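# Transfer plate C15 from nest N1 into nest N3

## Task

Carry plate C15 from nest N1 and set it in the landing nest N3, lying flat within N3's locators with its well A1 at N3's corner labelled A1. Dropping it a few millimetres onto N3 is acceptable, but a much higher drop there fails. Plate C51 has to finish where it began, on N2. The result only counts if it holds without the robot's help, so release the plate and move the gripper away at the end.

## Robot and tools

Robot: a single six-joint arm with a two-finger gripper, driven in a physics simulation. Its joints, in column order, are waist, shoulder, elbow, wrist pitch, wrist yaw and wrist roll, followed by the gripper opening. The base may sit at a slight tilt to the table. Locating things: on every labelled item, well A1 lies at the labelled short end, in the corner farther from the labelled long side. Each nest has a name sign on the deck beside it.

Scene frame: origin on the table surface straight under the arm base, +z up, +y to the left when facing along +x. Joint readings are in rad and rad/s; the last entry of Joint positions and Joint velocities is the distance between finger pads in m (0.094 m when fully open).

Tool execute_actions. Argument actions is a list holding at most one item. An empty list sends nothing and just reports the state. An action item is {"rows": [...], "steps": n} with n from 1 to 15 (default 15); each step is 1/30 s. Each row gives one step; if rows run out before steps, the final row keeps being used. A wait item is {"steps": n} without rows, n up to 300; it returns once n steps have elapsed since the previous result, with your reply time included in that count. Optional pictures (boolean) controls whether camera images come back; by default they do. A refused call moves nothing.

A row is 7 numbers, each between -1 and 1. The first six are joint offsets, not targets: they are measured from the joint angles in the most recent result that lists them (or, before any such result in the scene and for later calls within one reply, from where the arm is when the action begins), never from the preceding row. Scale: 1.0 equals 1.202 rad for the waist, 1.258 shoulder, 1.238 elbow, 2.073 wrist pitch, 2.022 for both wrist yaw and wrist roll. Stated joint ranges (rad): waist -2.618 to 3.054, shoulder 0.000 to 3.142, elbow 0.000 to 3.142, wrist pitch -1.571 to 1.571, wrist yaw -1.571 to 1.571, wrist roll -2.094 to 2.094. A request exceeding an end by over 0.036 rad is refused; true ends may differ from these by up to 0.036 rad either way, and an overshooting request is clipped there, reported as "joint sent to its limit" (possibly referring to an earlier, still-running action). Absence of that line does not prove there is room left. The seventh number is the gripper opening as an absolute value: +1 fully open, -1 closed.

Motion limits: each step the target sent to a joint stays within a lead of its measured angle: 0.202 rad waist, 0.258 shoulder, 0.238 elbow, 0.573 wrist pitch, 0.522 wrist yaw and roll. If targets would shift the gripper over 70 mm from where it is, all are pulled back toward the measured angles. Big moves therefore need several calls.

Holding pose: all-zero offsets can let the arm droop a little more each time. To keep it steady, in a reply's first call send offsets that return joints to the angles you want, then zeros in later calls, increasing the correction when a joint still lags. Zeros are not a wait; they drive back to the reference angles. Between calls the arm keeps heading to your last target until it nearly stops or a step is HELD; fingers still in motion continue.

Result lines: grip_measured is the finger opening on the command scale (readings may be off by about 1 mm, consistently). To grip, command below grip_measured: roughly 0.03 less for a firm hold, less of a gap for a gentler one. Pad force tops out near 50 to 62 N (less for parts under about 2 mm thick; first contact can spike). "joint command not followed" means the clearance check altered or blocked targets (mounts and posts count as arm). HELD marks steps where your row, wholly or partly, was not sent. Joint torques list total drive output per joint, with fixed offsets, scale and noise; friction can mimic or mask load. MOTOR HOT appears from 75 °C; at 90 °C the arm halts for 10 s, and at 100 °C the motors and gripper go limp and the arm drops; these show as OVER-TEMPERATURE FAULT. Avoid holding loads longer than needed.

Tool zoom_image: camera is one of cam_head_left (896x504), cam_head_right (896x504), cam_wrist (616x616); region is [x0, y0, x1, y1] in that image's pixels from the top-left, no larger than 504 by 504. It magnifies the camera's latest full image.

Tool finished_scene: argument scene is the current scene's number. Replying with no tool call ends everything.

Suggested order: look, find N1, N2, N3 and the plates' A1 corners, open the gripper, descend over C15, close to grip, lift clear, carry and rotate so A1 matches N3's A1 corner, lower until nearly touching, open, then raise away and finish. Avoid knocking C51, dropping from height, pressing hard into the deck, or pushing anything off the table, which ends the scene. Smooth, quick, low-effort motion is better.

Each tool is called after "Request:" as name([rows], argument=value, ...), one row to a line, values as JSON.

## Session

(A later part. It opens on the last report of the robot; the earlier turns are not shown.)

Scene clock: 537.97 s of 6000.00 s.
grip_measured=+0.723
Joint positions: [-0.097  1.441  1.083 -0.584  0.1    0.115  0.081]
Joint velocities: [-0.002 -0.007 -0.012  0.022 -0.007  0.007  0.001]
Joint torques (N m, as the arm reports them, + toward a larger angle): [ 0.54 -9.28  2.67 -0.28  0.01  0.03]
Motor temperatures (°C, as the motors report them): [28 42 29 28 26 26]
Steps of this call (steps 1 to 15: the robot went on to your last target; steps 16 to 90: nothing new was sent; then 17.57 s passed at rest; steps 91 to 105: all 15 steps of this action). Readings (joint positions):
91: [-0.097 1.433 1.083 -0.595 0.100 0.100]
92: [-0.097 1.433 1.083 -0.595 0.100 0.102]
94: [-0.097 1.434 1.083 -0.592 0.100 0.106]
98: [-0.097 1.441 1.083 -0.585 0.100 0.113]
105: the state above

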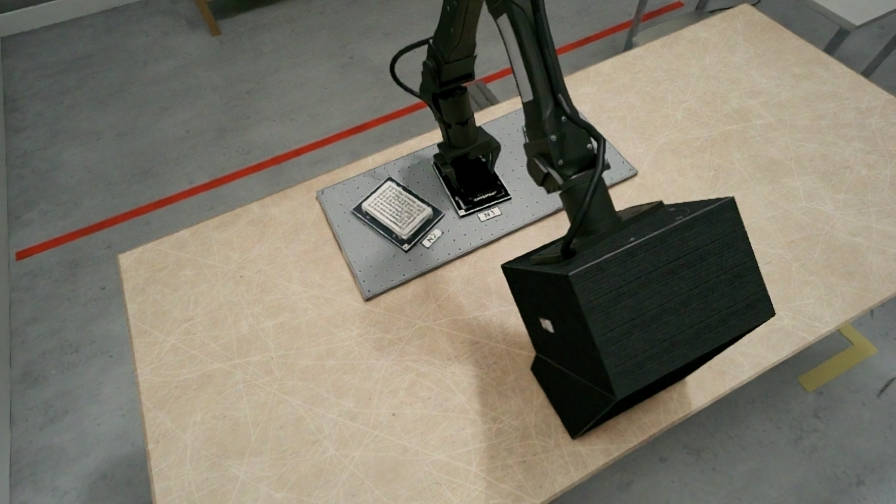

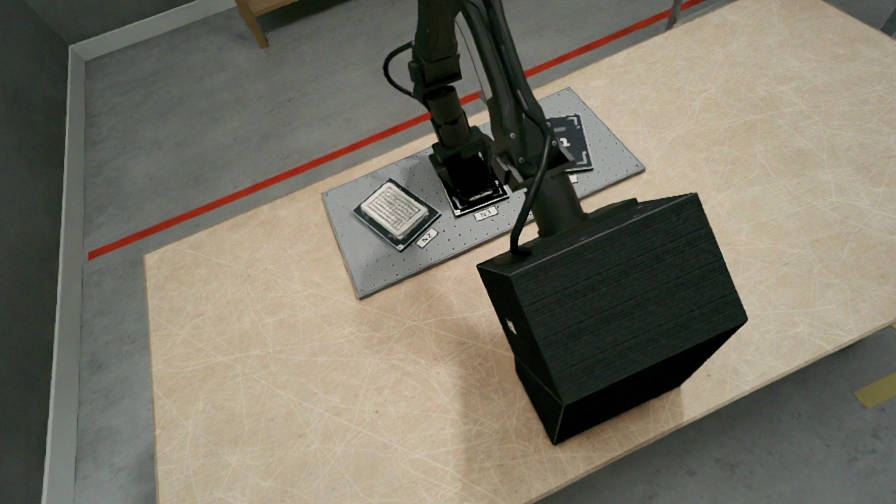

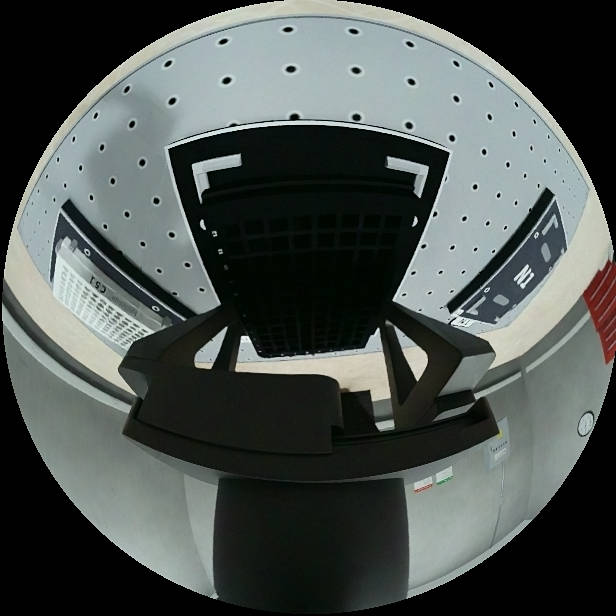

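Request:
execute_actions([
  {"rows":[[0,-0.004,0.012,-0.004,0,0,0.68],[0,-0.004,0.02,-0.008,0,0,0.68],[0,-0.004,0.027,-0.011,0,0,0.68],[0,-0.004,0.033,-0.014,0,0,0.68],[0,-0.004,0.036,-0.016,0,0,0.68]],"steps":15},
])

Request:
zoom_image(camera="cam_wrist", region=[150,60,470,380])

Request:
zoom_image(camera="cam_head_left", region=[400,110,560,240])

Scene clock: 548.80 s of 6000.00 s.
grip_measured=+0.723
Joint positions: [-0.097  1.441  1.106 -0.603  0.099  0.116  0.081]
Joint velocities: [ 0.012 -0.012 -0.002 -0.007 -0.022 -0.037 -0.001]
Joint torques (N m, as the arm reports them, + toward a larger angle): [  0.48 -10.86   4.38  -0.64   0.02  -0.01]
Motor temperatures (°C, as the motors report them): [28 41 29 28 26 26]
Steps of this call (steps 1 to 15: the robot went on to your last target; steps 16 to 90: nothing new was sent; then 7.33 s passed at rest; steps 91 to 105: all 15 steps of this action). Readings (joint positions):
91: [-0.097 1.441 1.083 -0.584 0.099 0.115]
92: [-0.097 1.441 1.083 -0.585 0.099 0.115]
94: [-0.097 1.441 1.089 -0.591 0.099 0.115]
98: [-0.097 1.441 1.104 -0.601 0.099 0.115]
105: the state above

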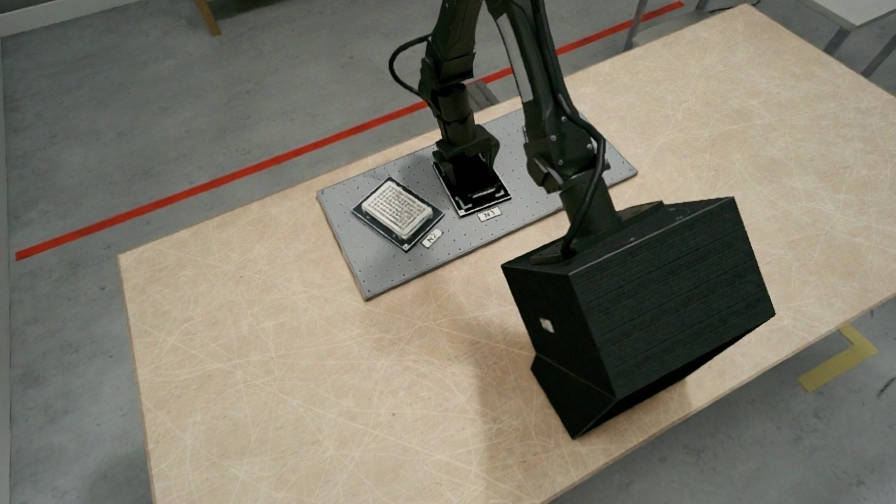

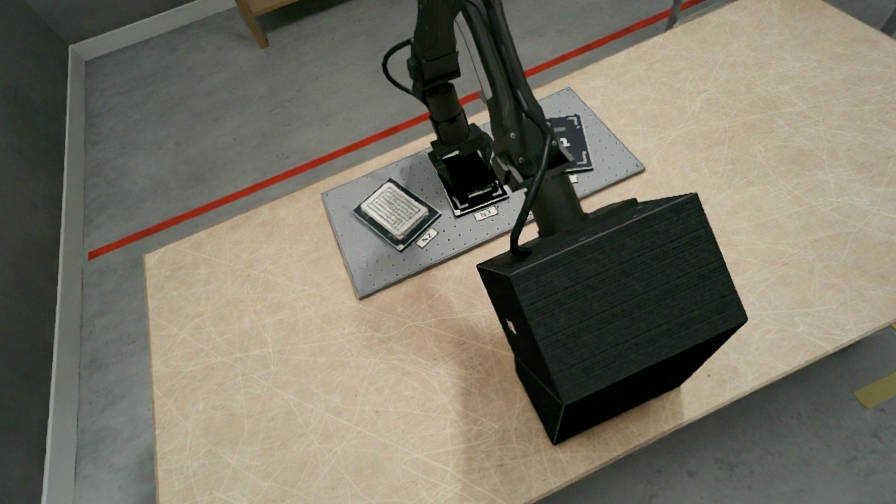

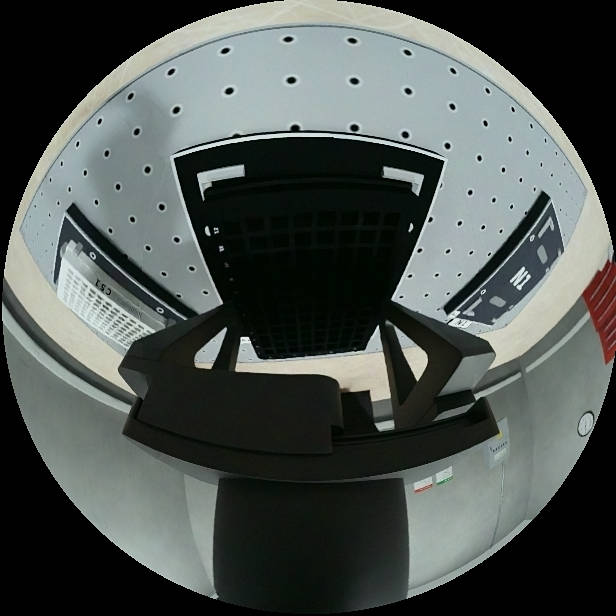

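Region (150, 60, 470, 380) of cam_wrist's 616x616 image, scaled by 1.575, with more detail than that image has.

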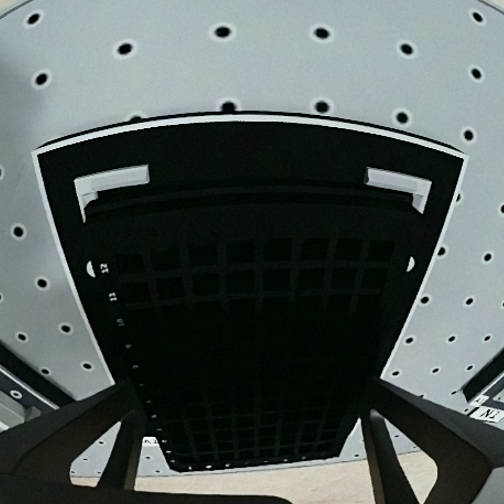

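Region (400, 110, 560, 240) of cam_head_left's 896x504 image, scaled by 3.150, with more detail than that image has; it fills the top 410 rows of this view, and the rest is white.

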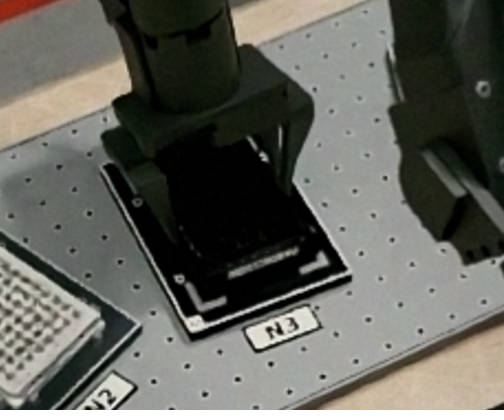

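Request:
execute_actions([
  {"rows":[[0,0.003,0,0.002,0,0,0.68],[0,0.006,0,0.004,0,0,0.68],[0,0.009,0,0.007,0,0,0.68],[0,0.012,0,0.009,0,0,0.68],[0,0.015,0,0.011,0,0,0.68]],"steps":15},
])

Request:
zoom_image(camera="cam_wrist", region=[150,60,470,380])

Request:
zoom_image(camera="cam_head_left", region=[400,110,560,240])

Scene clock: 560.03 s of 6000.00 s.
grip_measured=+0.723
Joint positions: [-0.097  1.45   1.106 -0.596  0.1    0.116  0.081]
Joint velocities: [ 0.007  0.002  0.007  0.081 -0.037 -0.007 -0.001]
Joint torques (N m, as the arm reports them, + toward a larger angle): [ 0.41 -9.59  2.71 -0.39 -0.02  0.02]
Motor temperatures (°C, as the motors report them): [28 42 29 28 26 26]
Steps of this call (steps 1 to 15: the robot went on to your last target; steps 16 to 90: nothing new was sent; then 7.73 s passed at rest; steps 91 to 105: all 15 steps of this action). Readings (joint positions):
91: [-0.097 1.441 1.106 -0.603 0.099 0.116]
92: [-0.097 1.441 1.106 -0.603 0.099 0.116]
94: [-0.097 1.442 1.106 -0.603 0.099 0.116]
98: [-0.097 1.450 1.106 -0.596 0.100 0.116]
105: the state above

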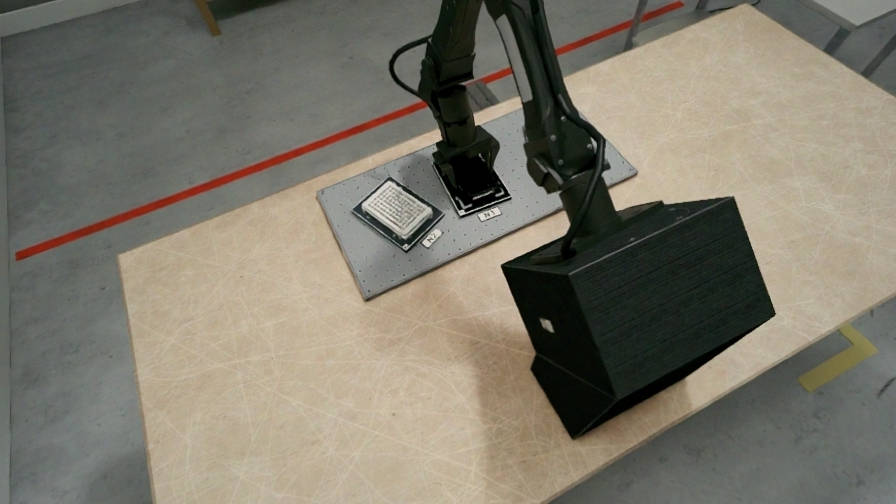

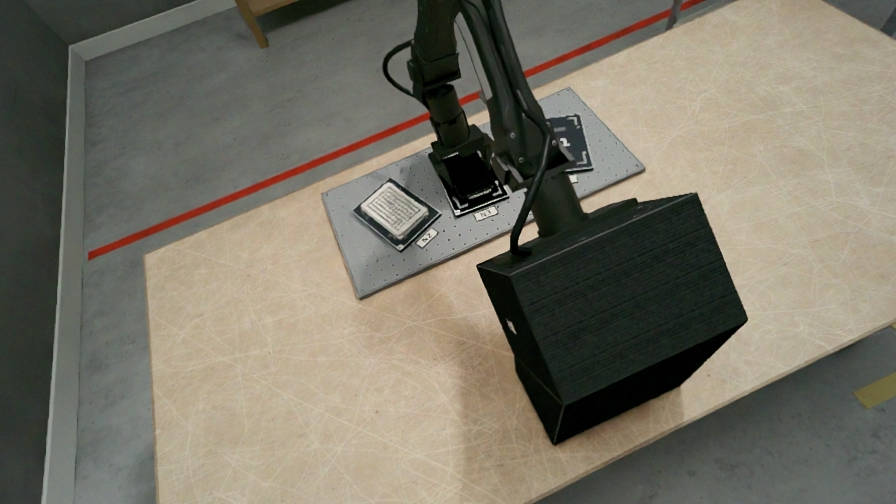

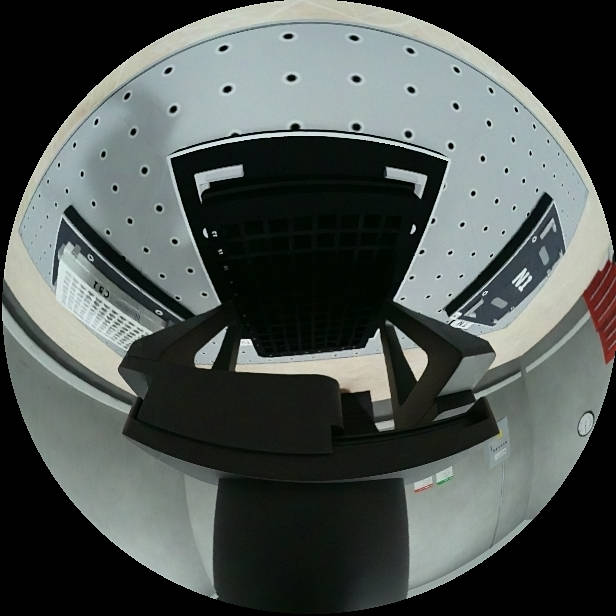

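Region (150, 60, 470, 380) of cam_wrist's 616x616 image, scaled by 1.575, with more detail than that image has.

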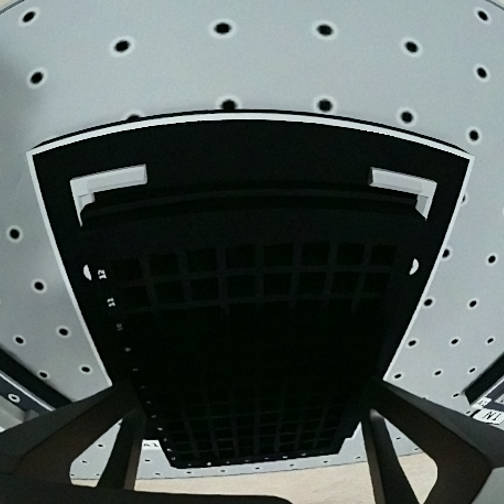

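Region (400, 110, 560, 240) of cam_head_left's 896x504 image, scaled by 3.150, with more detail than that image has; it fills the top 410 rows of this view, and the rest is white.

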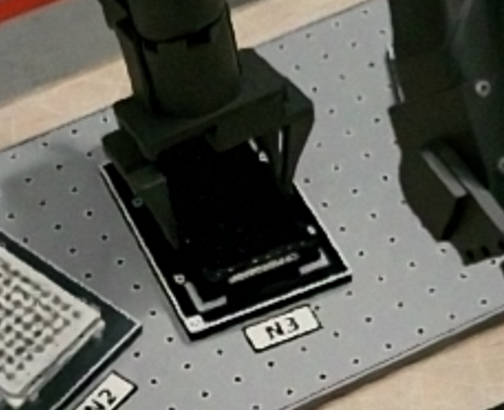

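Request:
execute_actions([
  {"rows":[[0,0,0,0,0,0,0.71],[0,0,0,0,0,0,0.72],[0,0,0,0,0,0,0.73],[0,0,0,0,0,0,0.74],[0,0,0,0,0,0,0.75],[0,0,0,0,0,0,0.77],[0,0,0,0,0,0,0.79],[0,0,0,0,0,0,0.82],[0,0,0,0,0,0,0.85],[0,0,0,0,0,0,0.9],[0,0,0,0,0,0,0.95],[0,0,0,0,0,0,1]],"steps":15},
], pictures=false)

Request:
execute_actions([
  {"rows":[[0,-0.03,0.01,-0.015,0,0,1],[0,-0.06,0.02,-0.03,0,0,1],[0,-0.09,0.03,-0.045,0,0,1],[0,-0.12,0.04,-0.06,0,0,1],[0,-0.15,0.05,-0.07,0,0,1]],"steps":15},
])

Request:
zoom_image(camera="cam_wrist", region=[150,60,470,380])

Request:
zoom_image(camera="cam_head_left", region=[400,110,560,240])

Scene clock: 582.97 s of 6000.00 s.
grip_measured=+0.999
Joint positions: [-0.097  1.45   1.106 -0.596  0.1    0.117  0.094]
Joint velocities: [-0.022 -0.007  0.012 -0.095 -0.037  0.095 -0.   ]
Joint torques (N m, as the arm reports them, + toward a larger angle): [  0.29 -10.41   2.84  -0.51   0.    -0.01]
Motor temperatures (°C, as the motors report them): [28 41 29 28 26 26]
Steps of this call (steps 1 to 15: the robot went on to your last target; steps 16 to 90: nothing new was sent; then 19.43 s passed at rest; steps 91 to 105: all 15 steps of this action). Readings (joint positions):
91: [-0.097 1.450 1.106 -0.596 0.100 0.116]
92: [-0.097 1.450 1.106 -0.596 0.100 0.117]
94: [-0.097 1.450 1.106 -0.596 0.100 0.117]
98: [-0.097 1.450 1.106 -0.596 0.100 0.117]
105: the state above

Scene clock: 583.47 s of 6000.00 s.
grip_measured=+0.999
Joint positions: [-0.097  1.261  1.165 -0.72   0.1    0.117  0.094]
Joint velocities: [-0.002  0.002 -0.012 -0.081 -0.051 -0.051 -0.001]
Joint torques (N m, as the arm reports them, + toward a larger angle): [  0.14 -10.37   4.33  -0.37  -0.02   0.  ]
Motor temperatures (°C, as the motors report them): [28 41 29 28 26 26]
Steps of this call (steps 1 to 15: all 15 steps of this action). Readings (joint positions):
1: [-0.097 1.449 1.106 -0.598 0.100 0.117]
2: [-0.097 1.443 1.106 -0.604 0.100 0.117]
4: [-0.097 1.408 1.106 -0.638 0.100 0.117]
8: [-0.097 1.289 1.139 -0.703 0.100 0.117]
15: the state above

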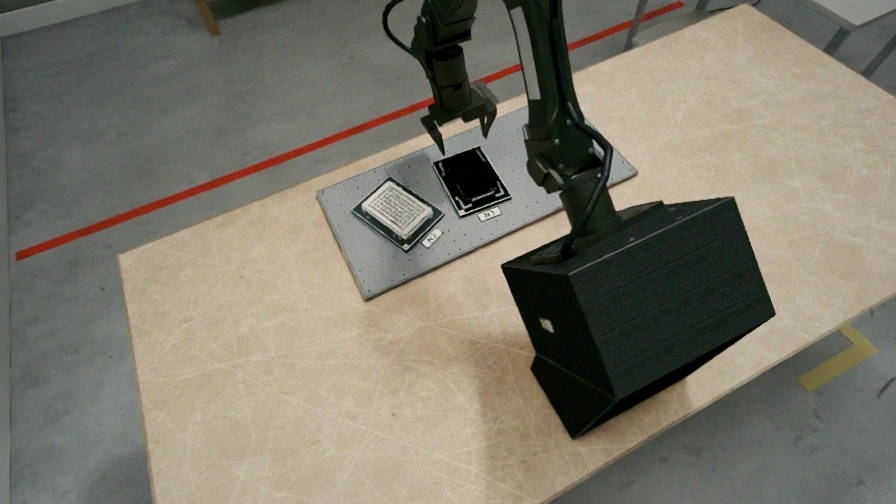

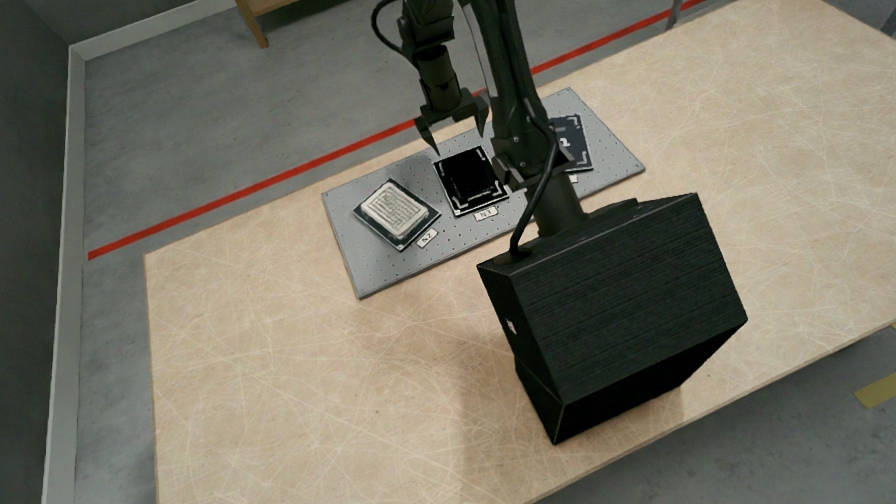

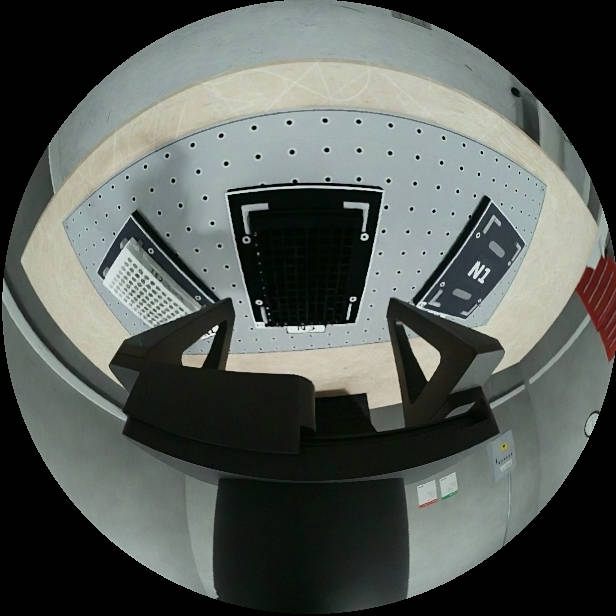

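Region (150, 60, 470, 380) of cam_wrist's 616x616 image, scaled by 1.575, with more detail than that image has.

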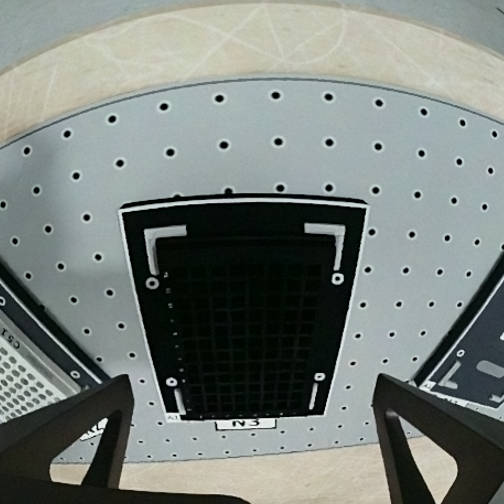

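Region (400, 110, 560, 240) of cam_head_left's 896x504 image, scaled by 3.150, with more detail than that image has; it fills the top 410 rows of this view, and the rest is white.

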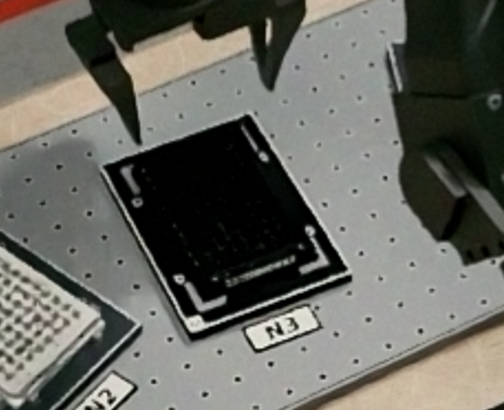

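Request:
zoom_image(camera="cam_wrist", region=[220,170,400,350])

Request:
zoom_image(camera="cam_head_left", region=[425,135,520,225])

Region (220, 170, 400, 350) of cam_wrist's 616x616 image, scaled by 2.800, with more detail than that image has.

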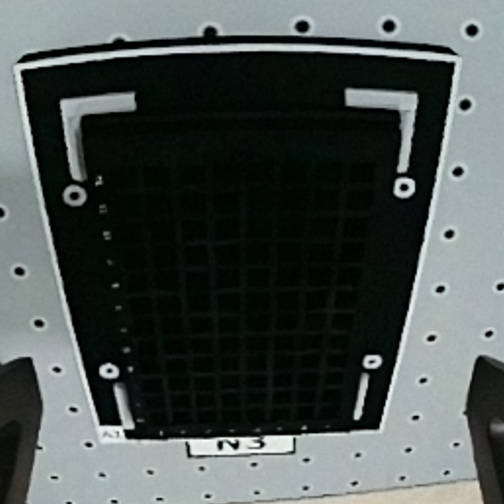

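Region (425, 135, 520, 225) of cam_head_left's 896x504 image, scaled by 5.305, with more detail than that image has; it fills the top 477 rows of this view, and the rest is white.

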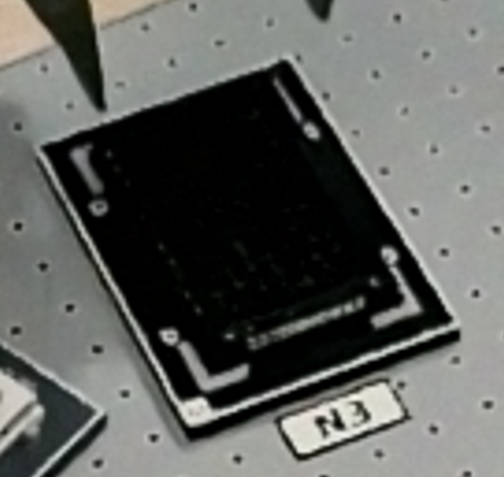

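Request:
finished_scene(scene=2)

The scene is finished: the task was done.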